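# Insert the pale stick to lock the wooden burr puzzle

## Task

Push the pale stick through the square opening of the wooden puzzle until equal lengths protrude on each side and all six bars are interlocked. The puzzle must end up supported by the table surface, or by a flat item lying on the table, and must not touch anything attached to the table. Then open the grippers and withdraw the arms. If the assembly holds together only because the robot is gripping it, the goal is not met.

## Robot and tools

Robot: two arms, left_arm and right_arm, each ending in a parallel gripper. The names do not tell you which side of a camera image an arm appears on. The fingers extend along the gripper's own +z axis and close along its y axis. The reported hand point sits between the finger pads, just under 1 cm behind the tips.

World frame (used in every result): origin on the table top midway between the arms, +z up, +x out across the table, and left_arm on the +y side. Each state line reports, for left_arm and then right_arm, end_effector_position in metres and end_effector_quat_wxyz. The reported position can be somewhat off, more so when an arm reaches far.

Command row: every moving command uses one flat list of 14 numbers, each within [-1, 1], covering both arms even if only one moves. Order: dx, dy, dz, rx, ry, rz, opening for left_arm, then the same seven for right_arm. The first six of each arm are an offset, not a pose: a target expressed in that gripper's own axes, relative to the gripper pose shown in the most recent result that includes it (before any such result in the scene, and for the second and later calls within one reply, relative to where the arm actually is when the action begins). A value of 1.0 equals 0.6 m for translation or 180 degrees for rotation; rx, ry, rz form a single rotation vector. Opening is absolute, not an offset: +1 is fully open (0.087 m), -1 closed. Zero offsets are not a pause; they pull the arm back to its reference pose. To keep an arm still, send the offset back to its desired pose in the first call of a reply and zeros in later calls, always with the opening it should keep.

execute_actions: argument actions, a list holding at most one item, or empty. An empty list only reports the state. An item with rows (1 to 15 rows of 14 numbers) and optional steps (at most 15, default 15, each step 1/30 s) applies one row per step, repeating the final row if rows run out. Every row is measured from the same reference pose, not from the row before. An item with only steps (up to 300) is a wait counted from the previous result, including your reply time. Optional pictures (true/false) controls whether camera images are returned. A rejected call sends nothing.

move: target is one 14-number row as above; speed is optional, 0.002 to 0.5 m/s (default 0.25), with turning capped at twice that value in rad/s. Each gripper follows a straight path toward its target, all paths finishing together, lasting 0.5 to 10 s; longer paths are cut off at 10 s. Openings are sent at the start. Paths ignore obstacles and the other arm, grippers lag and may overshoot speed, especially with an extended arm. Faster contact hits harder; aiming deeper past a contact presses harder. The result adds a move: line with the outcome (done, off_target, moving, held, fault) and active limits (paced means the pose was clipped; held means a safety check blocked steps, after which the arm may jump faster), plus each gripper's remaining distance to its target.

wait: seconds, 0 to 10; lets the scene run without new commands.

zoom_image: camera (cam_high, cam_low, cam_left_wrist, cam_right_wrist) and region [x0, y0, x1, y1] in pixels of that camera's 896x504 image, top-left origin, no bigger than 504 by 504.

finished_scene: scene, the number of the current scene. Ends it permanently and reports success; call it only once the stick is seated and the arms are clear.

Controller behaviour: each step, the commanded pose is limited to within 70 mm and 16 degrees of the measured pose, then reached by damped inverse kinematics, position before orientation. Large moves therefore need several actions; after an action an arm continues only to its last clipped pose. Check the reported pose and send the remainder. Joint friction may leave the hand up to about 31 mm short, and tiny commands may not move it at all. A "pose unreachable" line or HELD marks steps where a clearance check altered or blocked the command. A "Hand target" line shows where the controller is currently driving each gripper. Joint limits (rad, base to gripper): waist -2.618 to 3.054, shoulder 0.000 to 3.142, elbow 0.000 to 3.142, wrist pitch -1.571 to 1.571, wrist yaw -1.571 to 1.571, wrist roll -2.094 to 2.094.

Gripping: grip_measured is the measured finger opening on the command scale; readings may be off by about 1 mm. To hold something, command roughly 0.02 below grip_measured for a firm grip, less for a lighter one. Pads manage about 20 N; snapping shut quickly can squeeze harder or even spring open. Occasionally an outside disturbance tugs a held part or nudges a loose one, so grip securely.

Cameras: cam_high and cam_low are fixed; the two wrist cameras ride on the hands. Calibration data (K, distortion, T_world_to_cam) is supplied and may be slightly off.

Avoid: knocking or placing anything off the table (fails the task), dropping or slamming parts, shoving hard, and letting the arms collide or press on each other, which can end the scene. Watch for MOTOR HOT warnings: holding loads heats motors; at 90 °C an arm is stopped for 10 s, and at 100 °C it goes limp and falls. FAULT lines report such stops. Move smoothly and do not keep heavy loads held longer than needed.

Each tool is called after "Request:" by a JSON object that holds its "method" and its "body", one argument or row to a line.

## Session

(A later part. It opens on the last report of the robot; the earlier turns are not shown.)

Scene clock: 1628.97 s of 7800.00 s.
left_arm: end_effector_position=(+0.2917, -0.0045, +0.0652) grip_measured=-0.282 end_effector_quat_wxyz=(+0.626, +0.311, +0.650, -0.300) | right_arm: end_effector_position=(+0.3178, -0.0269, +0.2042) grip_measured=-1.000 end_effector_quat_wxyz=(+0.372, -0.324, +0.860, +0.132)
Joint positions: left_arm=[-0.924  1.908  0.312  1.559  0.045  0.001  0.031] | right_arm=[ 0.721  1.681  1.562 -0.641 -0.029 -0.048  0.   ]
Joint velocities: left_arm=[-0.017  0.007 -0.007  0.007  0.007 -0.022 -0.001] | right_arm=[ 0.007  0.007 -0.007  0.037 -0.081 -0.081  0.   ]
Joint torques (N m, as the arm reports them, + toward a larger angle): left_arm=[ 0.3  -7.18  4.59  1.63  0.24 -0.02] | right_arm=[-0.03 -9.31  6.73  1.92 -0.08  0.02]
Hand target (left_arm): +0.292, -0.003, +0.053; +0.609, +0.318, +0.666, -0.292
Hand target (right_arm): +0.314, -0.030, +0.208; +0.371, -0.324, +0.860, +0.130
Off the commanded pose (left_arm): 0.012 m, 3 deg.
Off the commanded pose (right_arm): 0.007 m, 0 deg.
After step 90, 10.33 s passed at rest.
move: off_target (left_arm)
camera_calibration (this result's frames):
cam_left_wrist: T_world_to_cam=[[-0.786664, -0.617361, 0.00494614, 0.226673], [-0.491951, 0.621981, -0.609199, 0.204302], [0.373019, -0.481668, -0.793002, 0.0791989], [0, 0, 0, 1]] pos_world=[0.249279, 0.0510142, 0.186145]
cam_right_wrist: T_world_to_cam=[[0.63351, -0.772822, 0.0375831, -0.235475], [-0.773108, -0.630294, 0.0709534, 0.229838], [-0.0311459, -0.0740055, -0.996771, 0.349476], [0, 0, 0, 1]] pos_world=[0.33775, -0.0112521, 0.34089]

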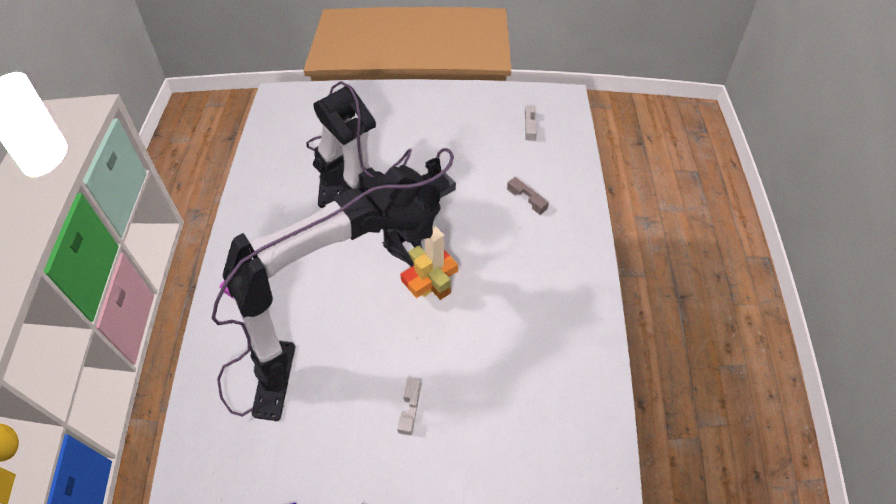

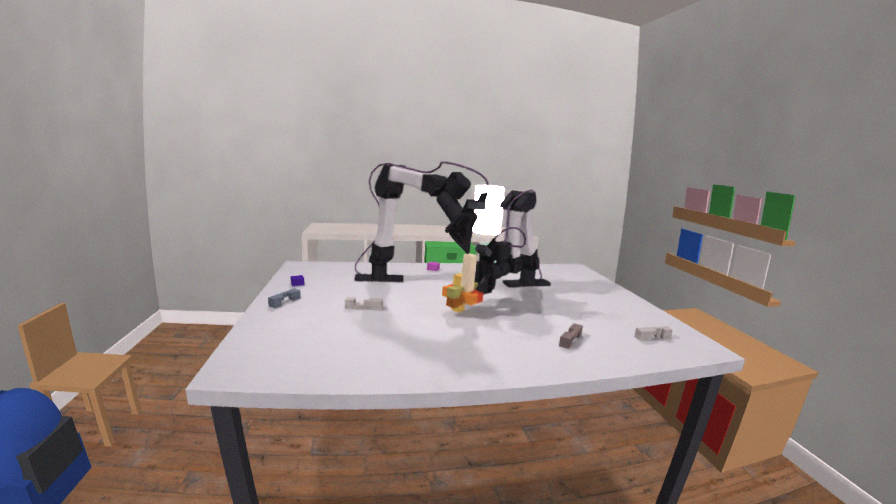

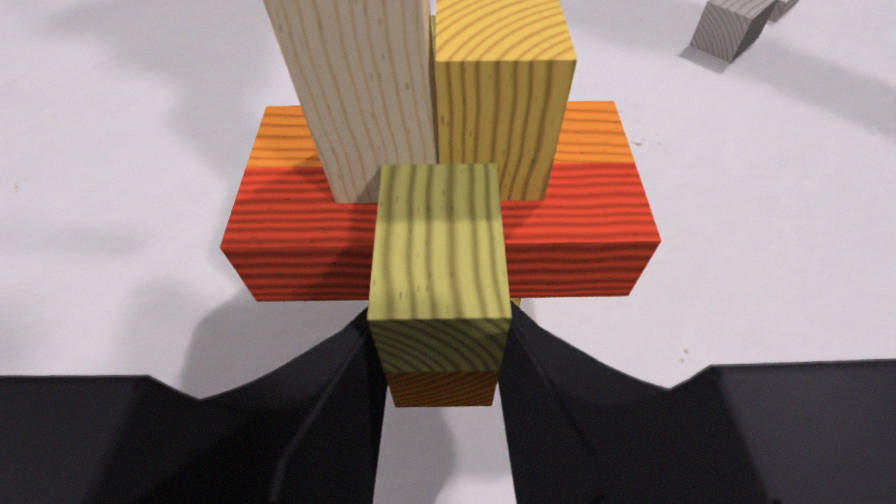

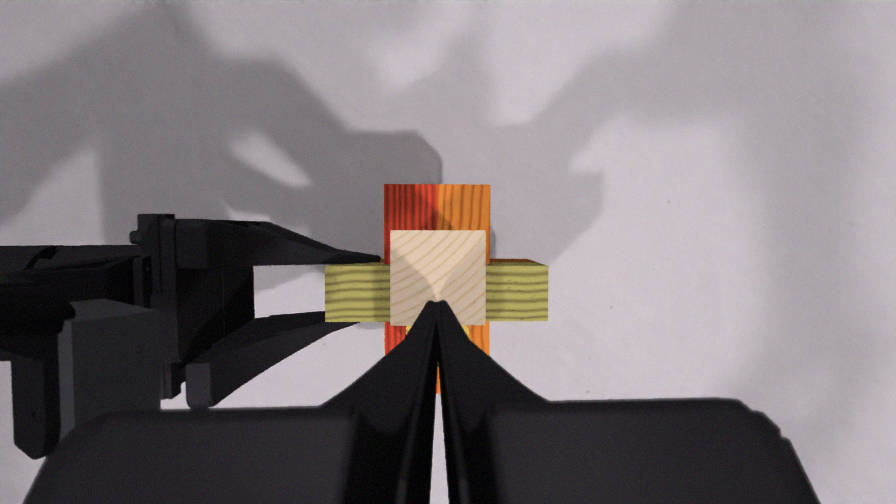

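Request:
{"method": "execute_actions", "body": {
  "actions": []
}}

Scene clock: 1648.60 s of 7800.00 s.
left_arm: end_effector_position=(+0.2917, -0.0045, +0.0652) grip_measured=-0.282 end_effector_quat_wxyz=(+0.626, +0.311, +0.650, -0.300) | right_arm: end_effector_position=(+0.3178, -0.0269, +0.2042) grip_measured=-1.000 end_effector_quat_wxyz=(+0.372, -0.324, +0.860, +0.132)
Joint positions: left_arm=[-0.924  1.908  0.312  1.559  0.045  0.001  0.031] | right_arm=[ 0.721  1.681  1.562 -0.641 -0.029 -0.048  0.   ]
Joint velocities: left_arm=[ 0.022  0.002 -0.002  0.022 -0.022 -0.051 -0.002] | right_arm=[-0.007  0.022  0.002 -0.007  0.007  0.066  0.   ]
Joint torques (N m, as the arm reports them, + toward a larger angle): left_arm=[-0.06 -7.13  4.45  1.66  0.23  0.02] | right_arm=[-0.08 -9.52  6.78  1.95 -0.06  0.02]
Hand target (left_arm): +0.292, -0.003, +0.053; +0.609, +0.318, +0.666, -0.292
Hand target (right_arm): +0.314, -0.030, +0.208; +0.371, -0.324, +0.860, +0.130
Off the commanded pose (left_arm): 0.012 m, 3 deg.
Off the commanded pose (right_arm): 0.007 m, 0 deg.
Steps of this call (steps 1 to 90: nothing new was sent; then 16.63 s passed at rest). Readings (end_effector_position):
1: left_arm (+0.2917, -0.0045, +0.0652) | right_arm (+0.3178, -0.0269, +0.2042)
2: left_arm (+0.2917, -0.0045, +0.0652) | right_arm (+0.3178, -0.0269, +0.2042)
4: left_arm (+0.2917, -0.0045, +0.0652) | right_arm (+0.3178, -0.0269, +0.2042)
8: left_arm (+0.2917, -0.0045, +0.0652) | right_arm (+0.3178, -0.0269, +0.2042)
90: the state above
camera_calibration (this result's frames):
cam_left_wrist: T_world_to_cam=[[-0.786664, -0.617361, 0.00494614, 0.226673], [-0.491951, 0.621981, -0.609199, 0.204302], [0.373019, -0.481668, -0.793002, 0.0791989], [0, 0, 0, 1]] pos_world=[0.249279, 0.0510142, 0.186145]
cam_right_wrist: T_world_to_cam=[[0.63351, -0.772822, 0.0375831, -0.235475], [-0.773108, -0.630294, 0.0709534, 0.229838], [-0.0311459, -0.0740055, -0.996771, 0.349476], [0, 0, 0, 1]] pos_world=[0.33775, -0.0112521, 0.34089]

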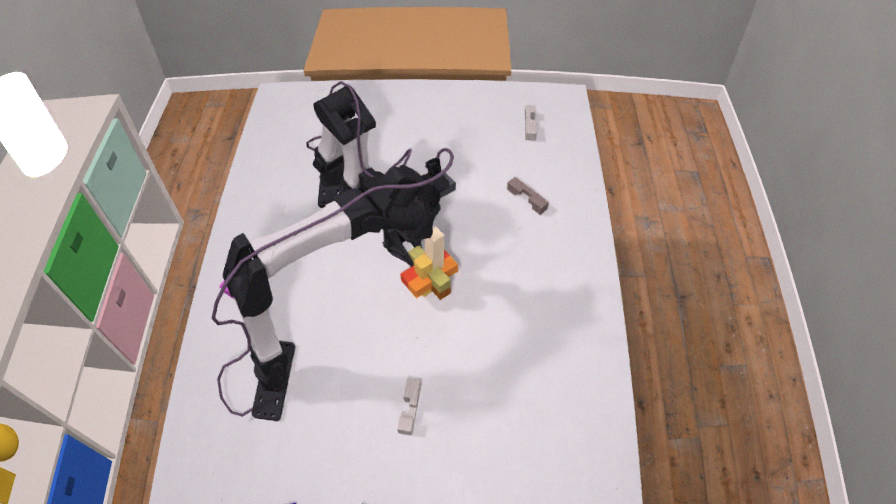

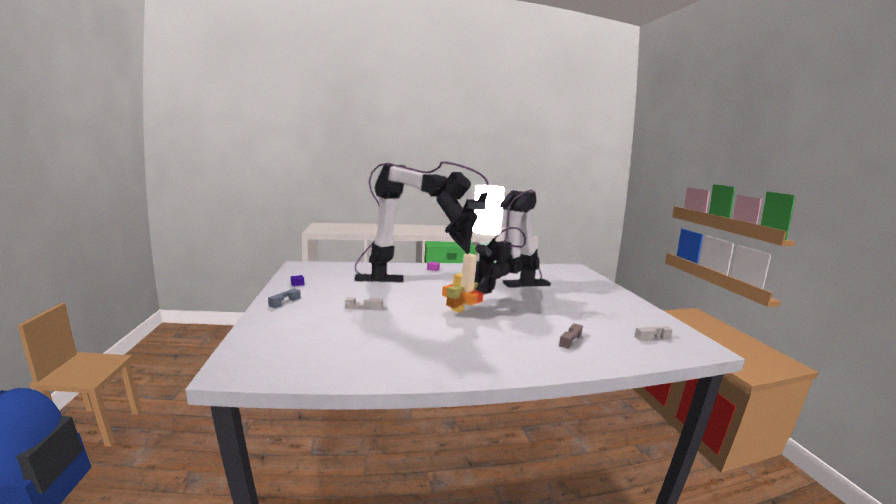

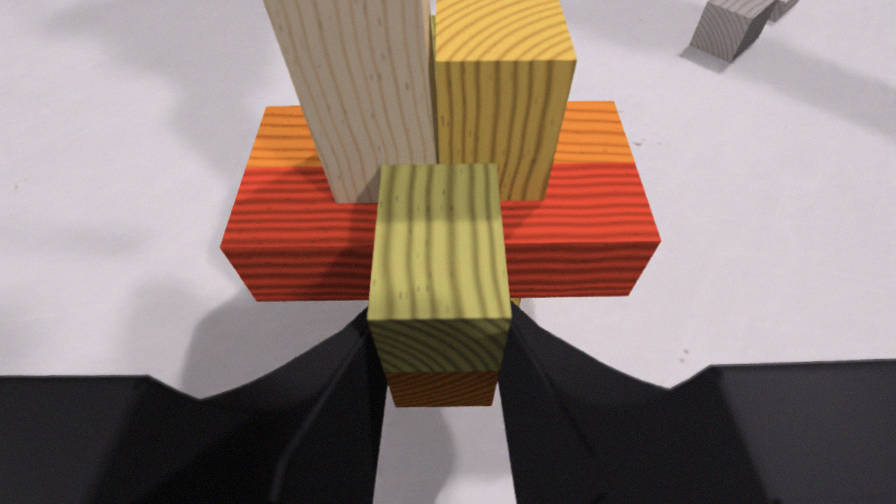

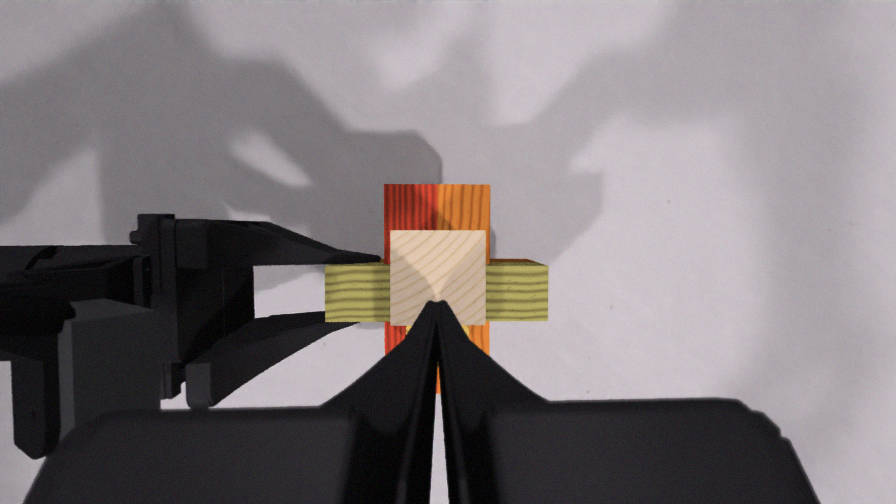

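Request:
{"method": "execute_actions", "body": {
  "actions": [
    {"rows": [[0.02,0.002,0,0,0.017,0,-0.32, 0.006,0,0.005,0,0,0,-1],[0.02,0.002,0,0,0.017,0,-0.32, 0.01,0,0.009,0,0,0,-1],[0.02,0.002,0,0,0.017,0,-0.32, 0.013,0,0.012,0,0,0,-1],[0.02,0.002,0,0,0.017,0,-0.32, 0.016,0,0.015,0,0,0,-1],[0.02,0.002,0,0,0.017,0,-0.32, 0.019,0,0.017,0,0,0,-1]], "steps": 15}
  ]
}}

Scene clock: 1653.77 s of 7800.00 s.
left_arm: end_effector_position=(+0.2919, -0.0043, +0.0651) grip_measured=-0.282 end_effector_quat_wxyz=(+0.625, +0.309, +0.651, -0.301) | right_arm: end_effector_position=(+0.3224, -0.0233, +0.2015) grip_measured=-1.000 end_effector_quat_wxyz=(+0.386, -0.322, +0.854, +0.136)
Joint positions: left_arm=[-0.924  1.908  0.312  1.559  0.043 -0.003  0.031] | right_arm=[ 0.721  1.676  1.526 -0.579 -0.029 -0.048  0.   ]
Joint velocities: left_arm=[-0.012 -0.007  0.022  0.007  0.022  0.095  0.   ] | right_arm=[ 0.007  0.002 -0.012  0.037 -0.022  0.051  0.   ]
Joint torques (N m, as the arm reports them, + toward a larger angle): left_arm=[ 0.22 -7.1   4.49  1.61  0.28  0.06] | right_arm=[-0.04 -8.16  4.34  2.23 -0.13  0.05]
Hand target (left_arm): +0.292, -0.003, +0.053; +0.609, +0.318, +0.666, -0.292
Hand target (right_arm): +0.318, -0.027, +0.189; +0.372, -0.324, +0.860, +0.132
Off the commanded pose (left_arm): 0.012 m, 3 deg.
Off the commanded pose (right_arm): 0.014 m, 2 deg.
Steps of this call (steps 1 to 90: nothing new was sent; then 1.67 s passed at rest; steps 91 to 105: all 15 steps of this action). Readings (end_effector_position):
91: left_arm (+0.2917, -0.0045, +0.0652) | right_arm (+0.3179, -0.0268, +0.2043)
92: left_arm (+0.2917, -0.0045, +0.0652) | right_arm (+0.3181, -0.0266, +0.2040)
94: left_arm (+0.2917, -0.0045, +0.0652) | right_arm (+0.3192, -0.0258, +0.2021)
98: left_arm (+0.2918, -0.0044, +0.0651) | right_arm (+0.3215, -0.0240, +0.2014)
105: the state above
camera_calibration (this result's frames):
cam_left_wrist: T_world_to_cam=[[-0.785364, -0.618967, 0.00908884, 0.226176], [-0.495342, 0.619564, -0.608914, 0.205189], [0.371267, -0.482721, -0.793184, 0.0796564], [0, 0, 0, 1]] pos_world=[0.249696, 0.0513195, 0.186069]
cam_right_wrist: T_world_to_cam=[[0.63257, -0.77355, 0.0384043, -0.235412], [-0.774476, -0.631355, 0.0397308, 0.242574], [-0.00648699, -0.0548757, -0.998472, 0.340064], [0, 0, 0, 1]] pos_world=[0.338988, -0.0102915, 0.338947]

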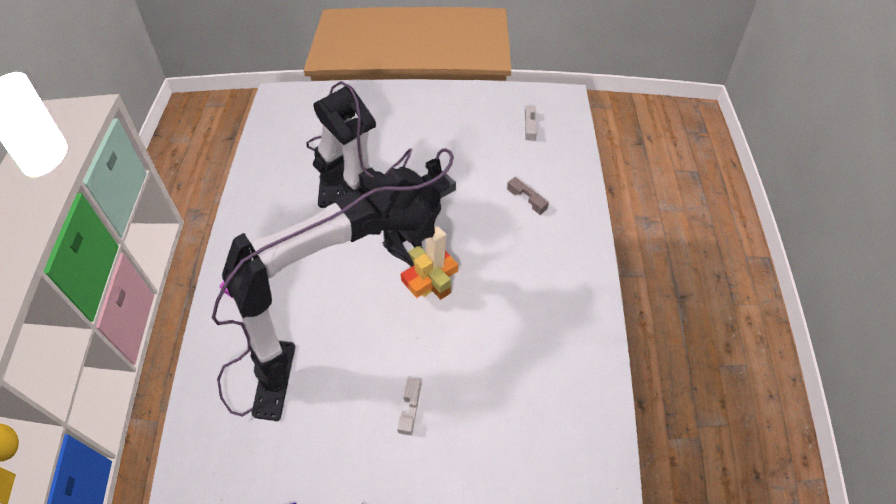

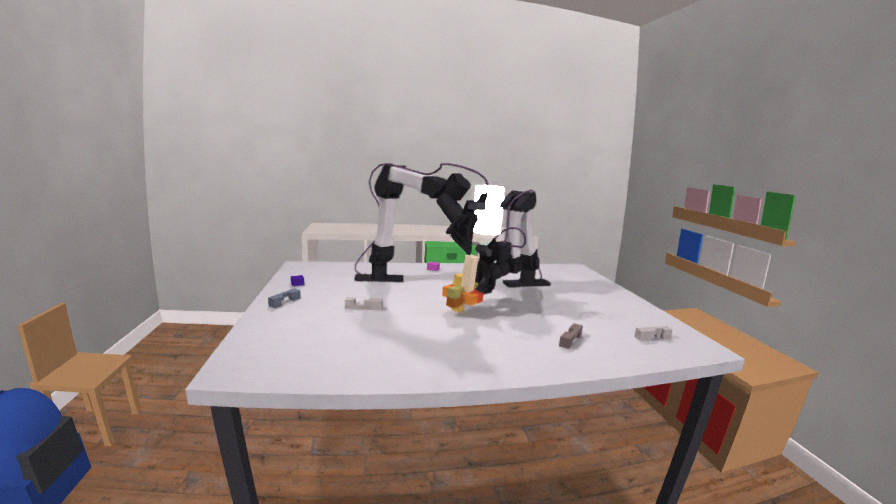

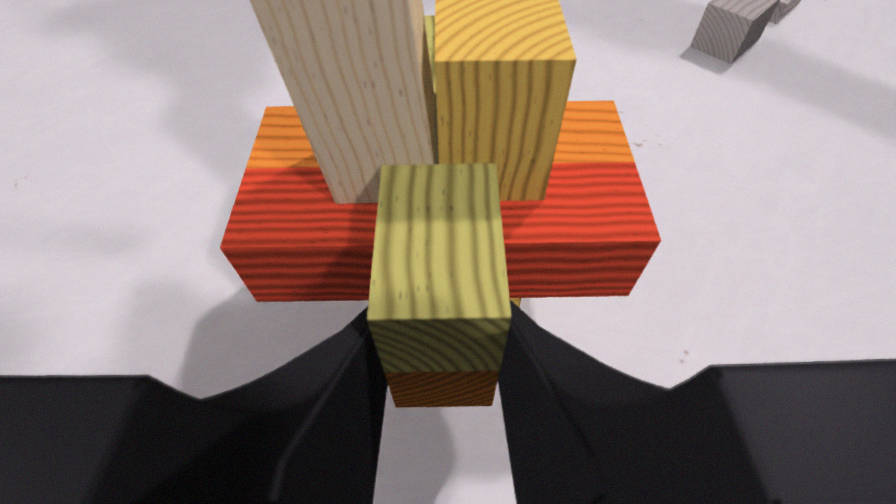

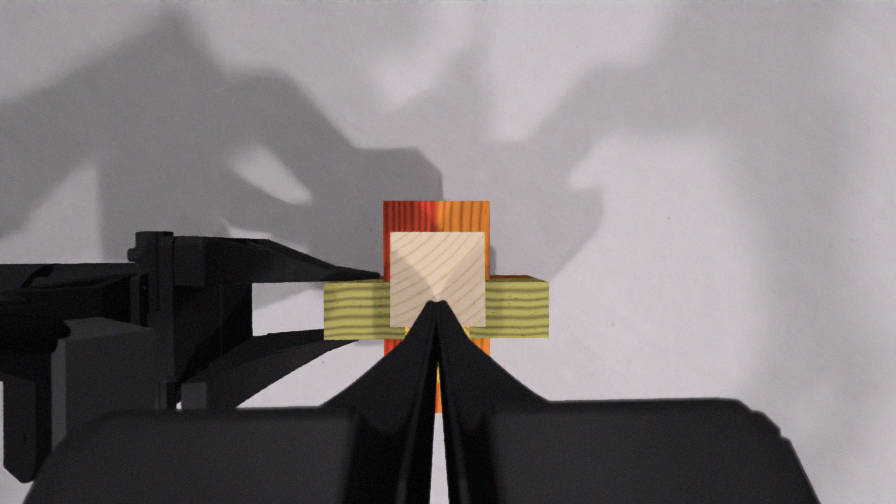

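Request:
{"method": "zoom_image", "body": {
  "camera": "cam_left_wrist",
  "region": [290, 90, 460, 220]
}}

Request:
{"method": "zoom_image", "body": {
  "camera": "cam_low",
  "region": [425, 250, 505, 320]
}}

Region (290, 90, 460, 220) of cam_left_wrist's 896x504 image, scaled by 2.965, with more detail than that image has; it fills the top 385 rows of this view, and the rest is white.

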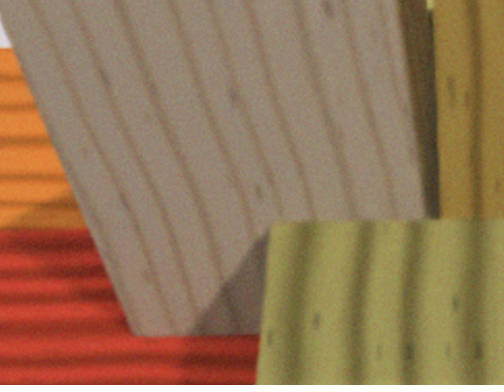

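Region (425, 250, 505, 320) of cam_low's 896x504 image, scaled by 6.300, with more detail than that image has; it fills the top 441 rows of this view, and the rest is white.

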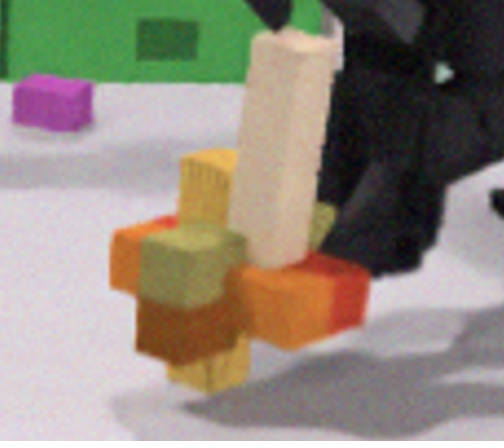

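Request:
{"method": "move", "body": {
  "target": [0.02,0.002,0,0,0.017,0,-0.32, -0.03,0,-0.027,0,0,0,-1],
  "speed": 0.05
}}

Scene clock: 1717.53 s of 7800.00 s.
left_arm: end_effector_position=(+0.2919, -0.0043, +0.0651) grip_measured=-0.282 end_effector_quat_wxyz=(+0.625, +0.308, +0.651, -0.301) | right_arm: end_effector_position=(+0.3211, -0.0243, +0.2248) grip_measured=-1.000 end_effector_quat_wxyz=(+0.389, -0.321, +0.853, +0.137)
Joint positions: left_arm=[-0.924  1.908  0.312  1.559  0.042 -0.005  0.031] | right_arm=[ 0.721  1.676  1.615 -0.661 -0.029 -0.048  0.   ]
Joint velocities: left_arm=[-0.002  0.002  0.002 -0.066 -0.007  0.037 -0.   ] | right_arm=[ 0.012 -0.002  0.002 -0.081 -0.022 -0.081  0.   ]
Joint torques (N m, as the arm reports them, + toward a larger angle): left_arm=[ 0.3  -7.25  4.44  1.71  0.25  0.03] | right_arm=[ 0.17 -7.41  8.16  2.05 -0.09  0.02]
Hand target (left_arm): +0.292, -0.003, +0.053; +0.608, +0.316, +0.667, -0.293
Hand target (right_arm): +0.322, -0.023, +0.226; +0.386, -0.322, +0.854, +0.136
Off the commanded pose (left_arm): 0.012 m, 3 deg.
Off the commanded pose (right_arm): 0.002 m, 0 deg.
After step 90, 59.77 s passed at rest.
move: off_target (left_arm)
camera_calibration (this result's frames):
cam_left_wrist: T_world_to_cam=[[-0.784585, -0.619918, 0.0113327, 0.225904], [-0.497167, 0.618096, -0.608919, 0.205716], [0.370475, -0.483383, -0.793152, 0.0798841], [0, 0, 0, 1]] pos_world=[0.249921, 0.0515043, 0.186064]
cam_right_wrist: T_world_to_cam=[[0.632362, -0.773712, 0.0385796, -0.23624], [-0.774673, -0.631508, 0.0328708, 0.241593], [-0.00106919, -0.0506728, -0.998715, 0.361683], [0, 0, 0, 1]] pos_world=[0.336932, -0.0118867, 0.36239]

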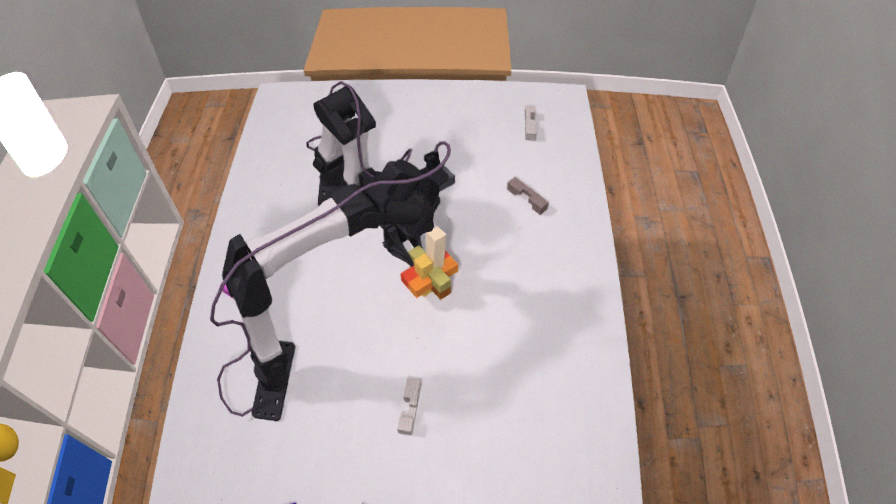

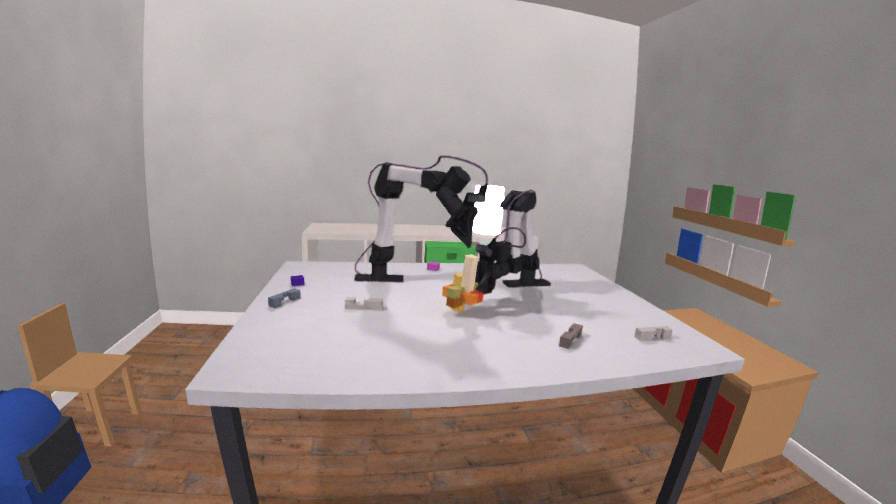

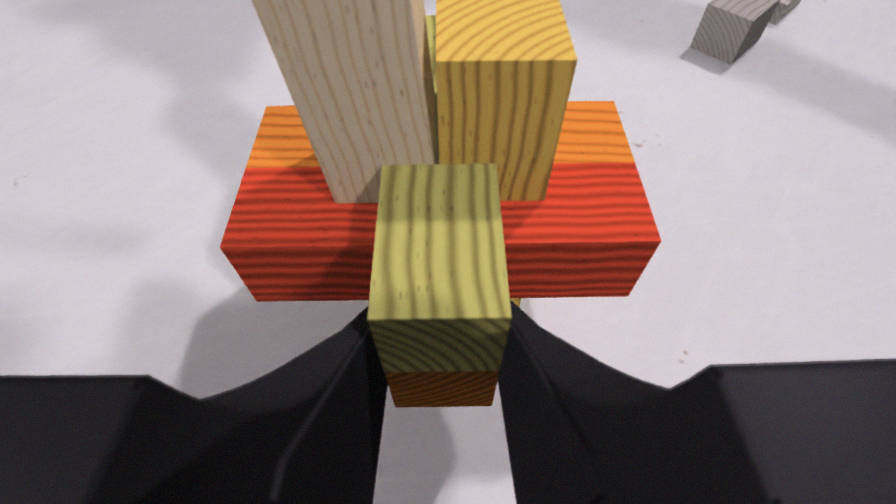

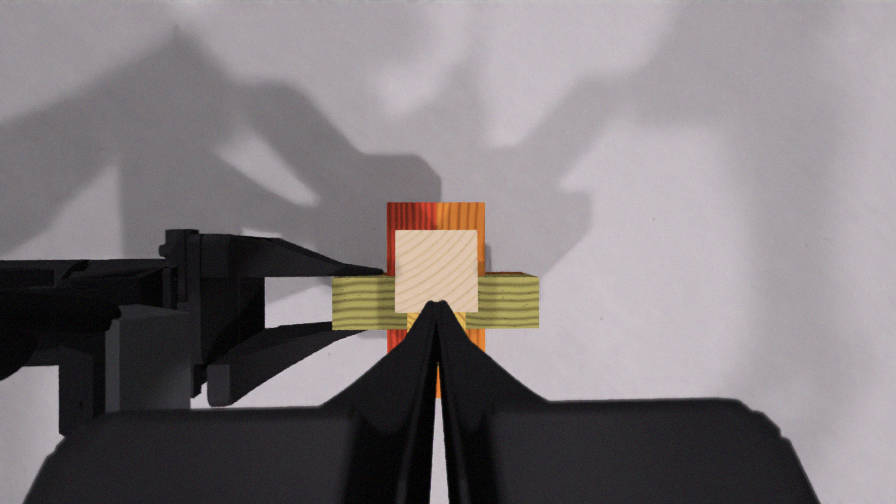

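Request:
{"method": "move", "body": {
  "target": [0.02,0.002,0,0,0.017,0,-0.32, -0.0496,0,0.0563,0,0,0,-1],
  "speed": 0.06
}}

Scene clock: 1720.87 s of 7800.00 s.
left_arm: end_effector_position=(+0.2919, -0.0043, +0.0651) grip_measured=-0.282 end_effector_quat_wxyz=(+0.625, +0.308, +0.651, -0.301) | right_arm: end_effector_position=(+0.3555, +0.0024, +0.2260) grip_measured=-1.000 end_effector_quat_wxyz=(+0.392, -0.321, +0.851, +0.138)
Joint positions: left_arm=[-0.924  1.908  0.312  1.559  0.042 -0.005  0.031] | right_arm=[ 0.721  1.845  1.817 -0.686 -0.029 -0.048  0.   ]
Joint velocities: left_arm=[-0.012 -0.012  0.002 -0.022 -0.037 -0.037 -0.001] | right_arm=[-0.007  0.002  0.007 -0.051 -0.007 -0.081  0.   ]
Joint torques (N m, as the arm reports them, + toward a larger angle): left_arm=[ 0.09 -7.13  4.46  1.63  0.23  0.05] | right_arm=[ 0.34 -8.37  8.23  2.11 -0.03  0.07]
Hand target (left_arm): +0.292, -0.003, +0.053; +0.608, +0.315, +0.667, -0.293
Hand target (right_arm): +0.356, +0.005, +0.226; +0.389, -0.321, +0.853, +0.137
Off the commanded pose (left_arm): 0.012 m, 3 deg.
Off the commanded pose (right_arm): 0.003 m, 0 deg.
move: off_target (left_arm)
camera_calibration (this result's frames):
cam_left_wrist: T_world_to_cam=[[-0.784585, -0.619918, 0.0113327, 0.225904], [-0.497167, 0.618096, -0.608919, 0.205716], [0.370475, -0.483383, -0.793152, 0.0798841], [0, 0, 0, 1]] pos_world=[0.249921, 0.0515043, 0.186064]
cam_right_wrist: T_world_to_cam=[[0.632117, -0.773902, 0.0387818, -0.237347], [-0.774855, -0.631649, 0.0248655, 0.286897], [0.00525305, -0.0457682, -0.998938, 0.361989], [0, 0, 0, 1]] pos_world=[0.370433, 0.0141024, 0.363676]

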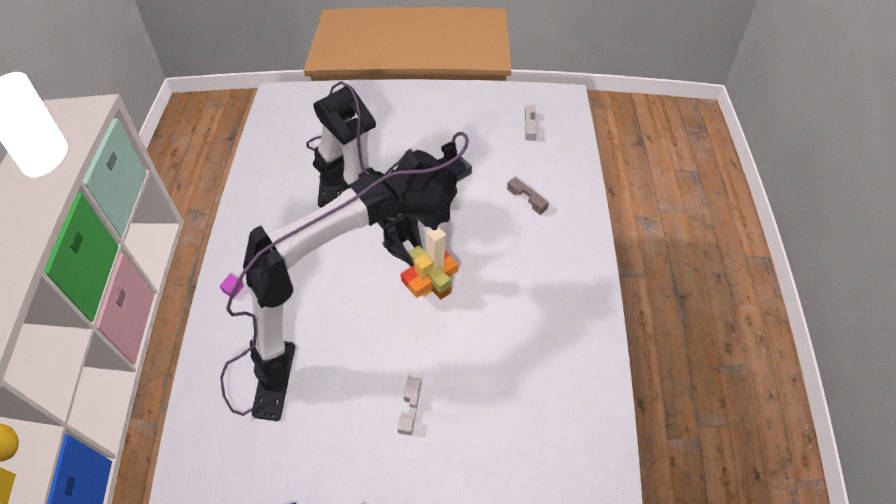

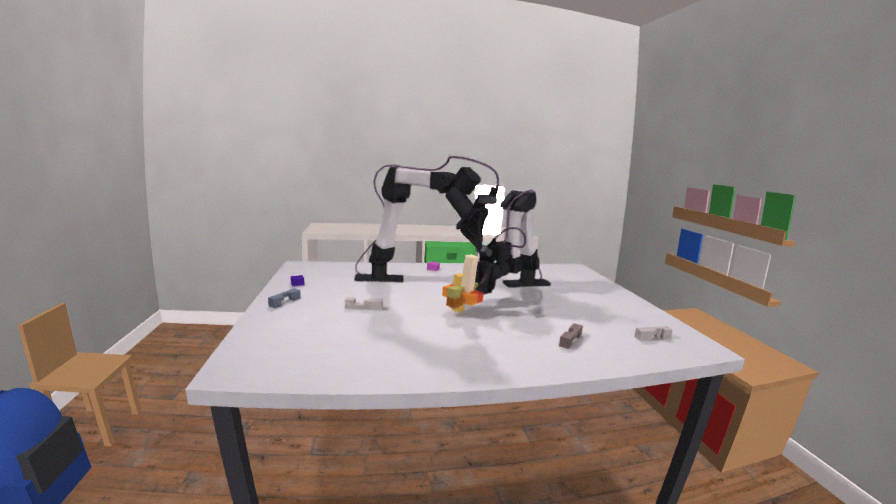

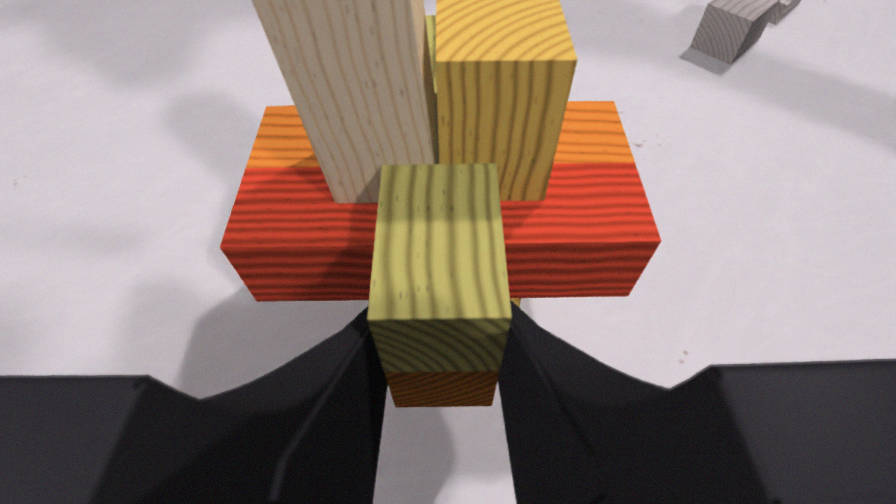

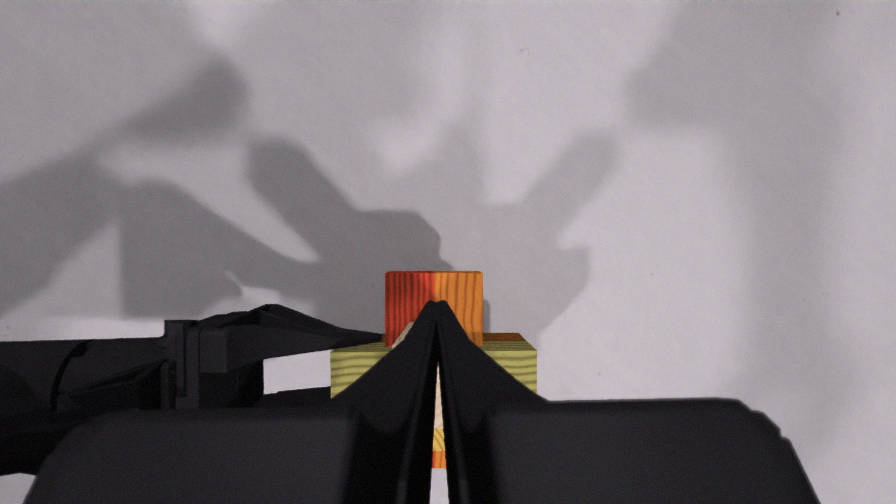

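Request:
{"method": "move", "body": {
  "target": [0.02,0.002,0,0,0.017,0,-0.32, 0.0378,0,0.0327,0,0,0,-1],
  "speed": 0.04
}}

Scene clock: 1725.53 s of 7800.00 s.
left_arm: end_effector_position=(+0.2919, -0.0043, +0.0651) grip_measured=-0.282 end_effector_quat_wxyz=(+0.625, +0.308, +0.651, -0.301) | right_arm: end_effector_position=(+0.3565, +0.0031, +0.1930) grip_measured=-1.000 end_effector_quat_wxyz=(+0.385, -0.322, +0.854, +0.136)
Joint positions: left_arm=[-0.924  1.908  0.312  1.559  0.042 -0.005  0.031] | right_arm=[ 0.721  1.845  1.695 -0.582 -0.029 -0.048  0.   ]
Joint velocities: left_arm=[-0.007 -0.002 -0.017  0.037 -0.051  0.095 -0.   ] | right_arm=[-0.007  0.017 -0.012  0.007 -0.051 -0.022  0.   ]
Joint torques (N m, as the arm reports them, + toward a larger angle): left_arm=[ 0.1  -7.25  4.3   1.65  0.21  0.09] | right_arm=[ -0.23 -10.76   5.05   2.43  -0.07   0.03]
Hand target (left_arm): +0.292, -0.003, +0.053; +0.608, +0.315, +0.667, -0.293
Hand target (right_arm): +0.356, +0.002, +0.196; +0.392, -0.321, +0.851, +0.138
Off the commanded pose (left_arm): 0.012 m, 3 deg.
Off the commanded pose (right_arm): 0.003 m, 1 deg.
After step 90, 0.47 s passed at rest.
move: off_target (left_arm)
camera_calibration (this result's frames):
cam_left_wrist: T_world_to_cam=[[-0.784585, -0.619918, 0.0113327, 0.225904], [-0.497167, 0.618096, -0.608919, 0.205716], [0.370475, -0.483383, -0.793152, 0.0798841], [0, 0, 0, 1]] pos_world=[0.249921, 0.0515043, 0.186064]
cam_right_wrist: T_world_to_cam=[[0.63264, -0.773496, 0.0383455, -0.236203], [-0.774402, -0.631297, 0.0420171, 0.285493], [-0.00829261, -0.0562765, -0.998381, 0.333839], [0, 0, 0, 1]] pos_world=[0.373286, 0.0163163, 0.33036]

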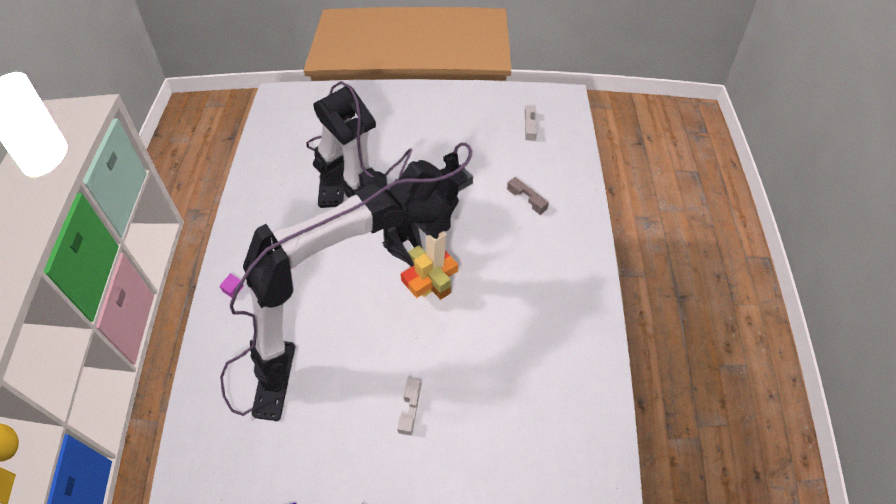

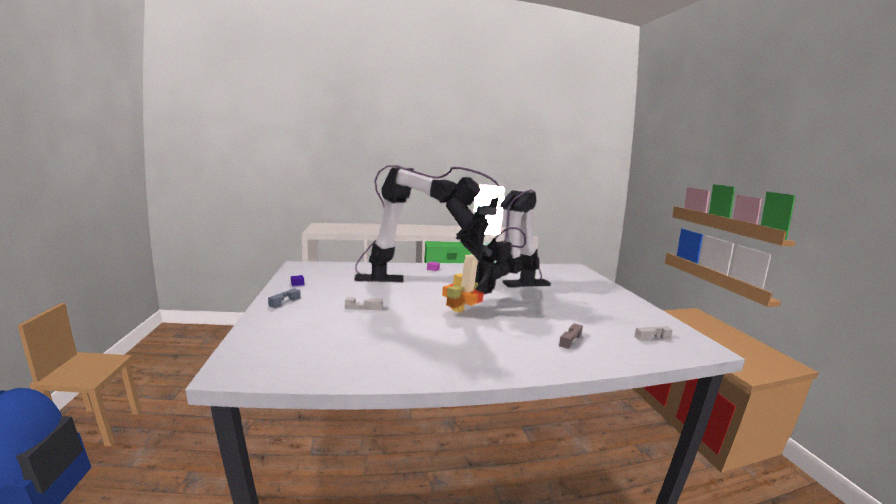

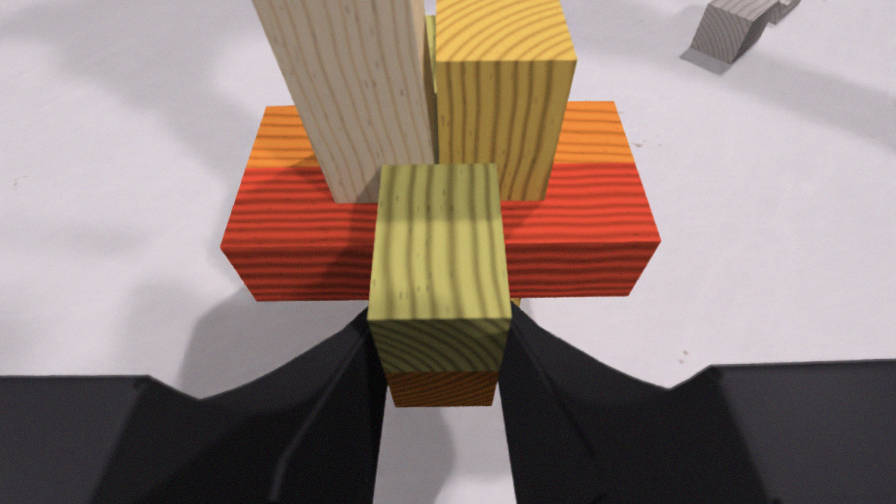

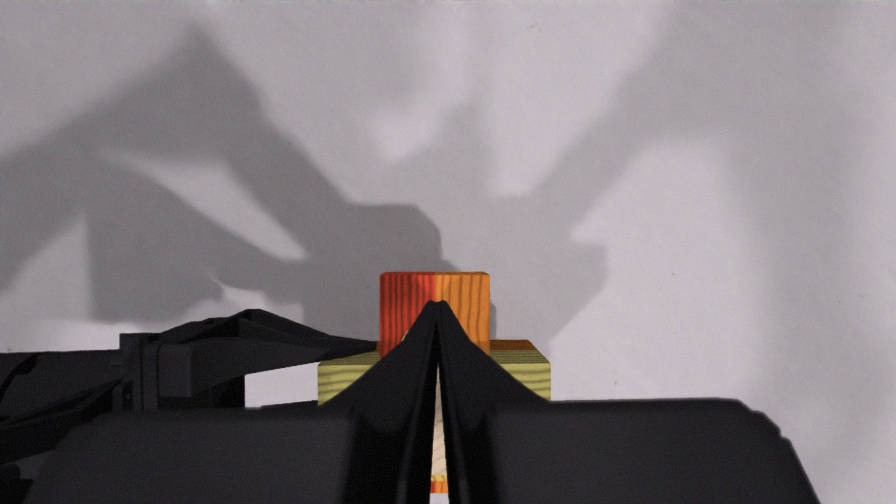

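Request:
{"method": "execute_actions", "body": {
  "actions": [
    {"rows": [[0.02,0.002,0,0,0.017,0,-0.32, 0.002,0,0,0,0.002,0,-1],[0.02,0.002,0,0,0.017,0,-0.32, 0.004,0,-0.0007,0,0.003,0,-1],[0.02,0.002,0,0,0.017,0,-0.32, 0.006,0,-0.001,0,0.005,0,-1],[0.02,0.002,0,0,0.017,0,-0.32, 0.008,0,-0.0013,0,0.006,0,-1],[0.02,0.002,0,0,0.017,0,-0.32, 0.010,0,-0.0016,0,0.0076,0,-1],[0.02,0.002,0,0,0.017,0,-0.32, 0.012,0,-0.002,0,0.009,0,-1],[0.02,0.002,0,0,0.017,0,-0.32, 0.014,0,-0.0023,0,0.0106,0,-1],[0.02,0.002,0,0,0.017,0,-0.32, 0.0168,0,-0.0027,0,0.0127,0,-1]], "steps": 15}
  ]
}}

Scene clock: 1732.87 s of 7800.00 s.
left_arm: end_effector_position=(+0.2919, -0.0043, +0.0651) grip_measured=-0.282 end_effector_quat_wxyz=(+0.625, +0.308, +0.651, -0.301) | right_arm: end_effector_position=(+0.3541, +0.0013, +0.1906) grip_measured=-1.000 end_effector_quat_wxyz=(+0.378, -0.323, +0.857, +0.133)
Joint positions: left_arm=[-0.924  1.908  0.312  1.559  0.042 -0.005  0.031] | right_arm=[ 0.721  1.845  1.695 -0.597 -0.029 -0.048  0.   ]
Joint velocities: left_arm=[-0.007 -0.012  0.022 -0.066 -0.007  0.007  0.   ] | right_arm=[-0.027  0.007 -0.007  0.066  0.007 -0.051  0.   ]
Joint torques (N m, as the arm reports them, + toward a larger angle): left_arm=[ 0.14 -6.92  4.35  1.62  0.28  0.  ] | right_arm=[-0.09 -9.49  6.53  1.9  -0.03  0.02]
Hand target (left_arm): +0.292, -0.003, +0.053; +0.608, +0.315, +0.667, -0.293
Hand target (right_arm): +0.351, -0.002, +0.187; +0.368, -0.324, +0.862, +0.129
Off the commanded pose (left_arm): 0.012 m, 3 deg.
Off the commanded pose (right_arm): 0.006 m, 1 deg.
Steps of this call (steps 1 to 90: nothing new was sent; then 3.83 s passed at rest; steps 91 to 105: all 15 steps of this action). Readings (end_effector_position):
91: left_arm (+0.2919, -0.0043, +0.0651) | right_arm (+0.3568, +0.0034, +0.1933)
92: left_arm (+0.2919, -0.0043, +0.0651) | right_arm (+0.3568, +0.0034, +0.1933)
94: left_arm (+0.2919, -0.0043, +0.0651) | right_arm (+0.3565, +0.0032, +0.1931)
98: left_arm (+0.2919, -0.0043, +0.0651) | right_arm (+0.3551, +0.0021, +0.1916)
105: the state above
camera_calibration (this result's frames):
cam_left_wrist: T_world_to_cam=[[-0.784585, -0.619918, 0.0113327, 0.225904], [-0.497167, 0.618096, -0.608919, 0.205716], [0.370475, -0.483383, -0.793152, 0.0798841], [0, 0, 0, 1]] pos_world=[0.249921, 0.0515043, 0.186064]
cam_right_wrist: T_world_to_cam=[[0.6331, -0.773139, 0.0379482, -0.236121], [-0.773803, -0.630833, 0.0572527, 0.279448], [-0.0203253, -0.0656111, -0.997638, 0.335463], [0, 0, 0, 1]] pos_world=[0.372544, 0.0157404, 0.327632]

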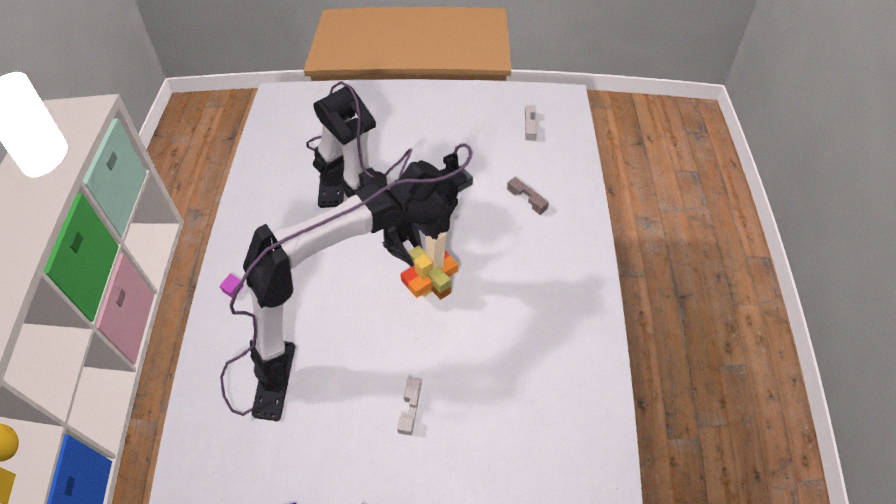

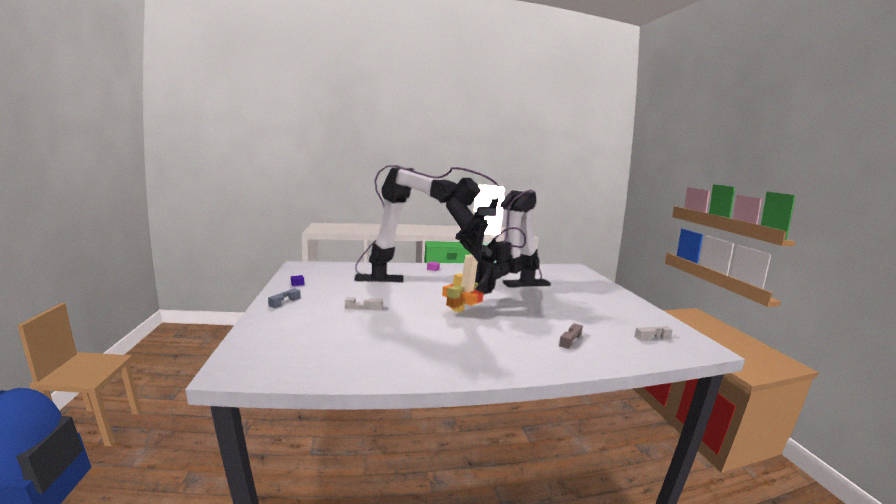

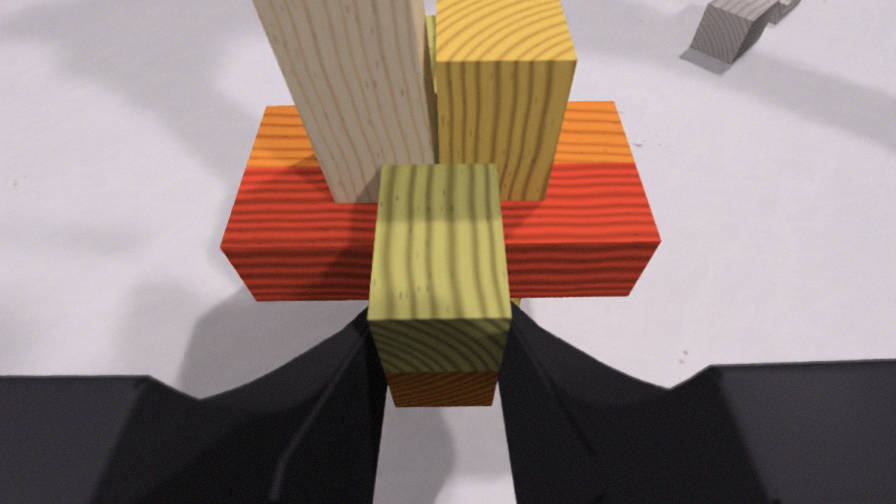

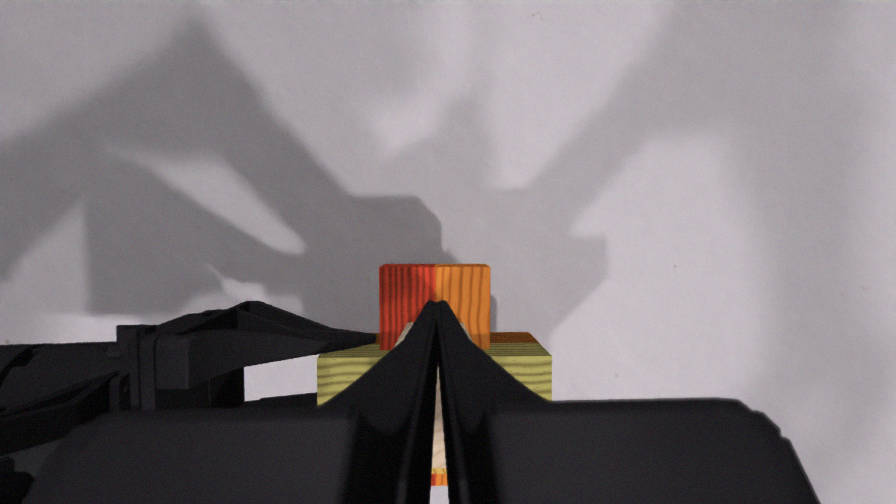

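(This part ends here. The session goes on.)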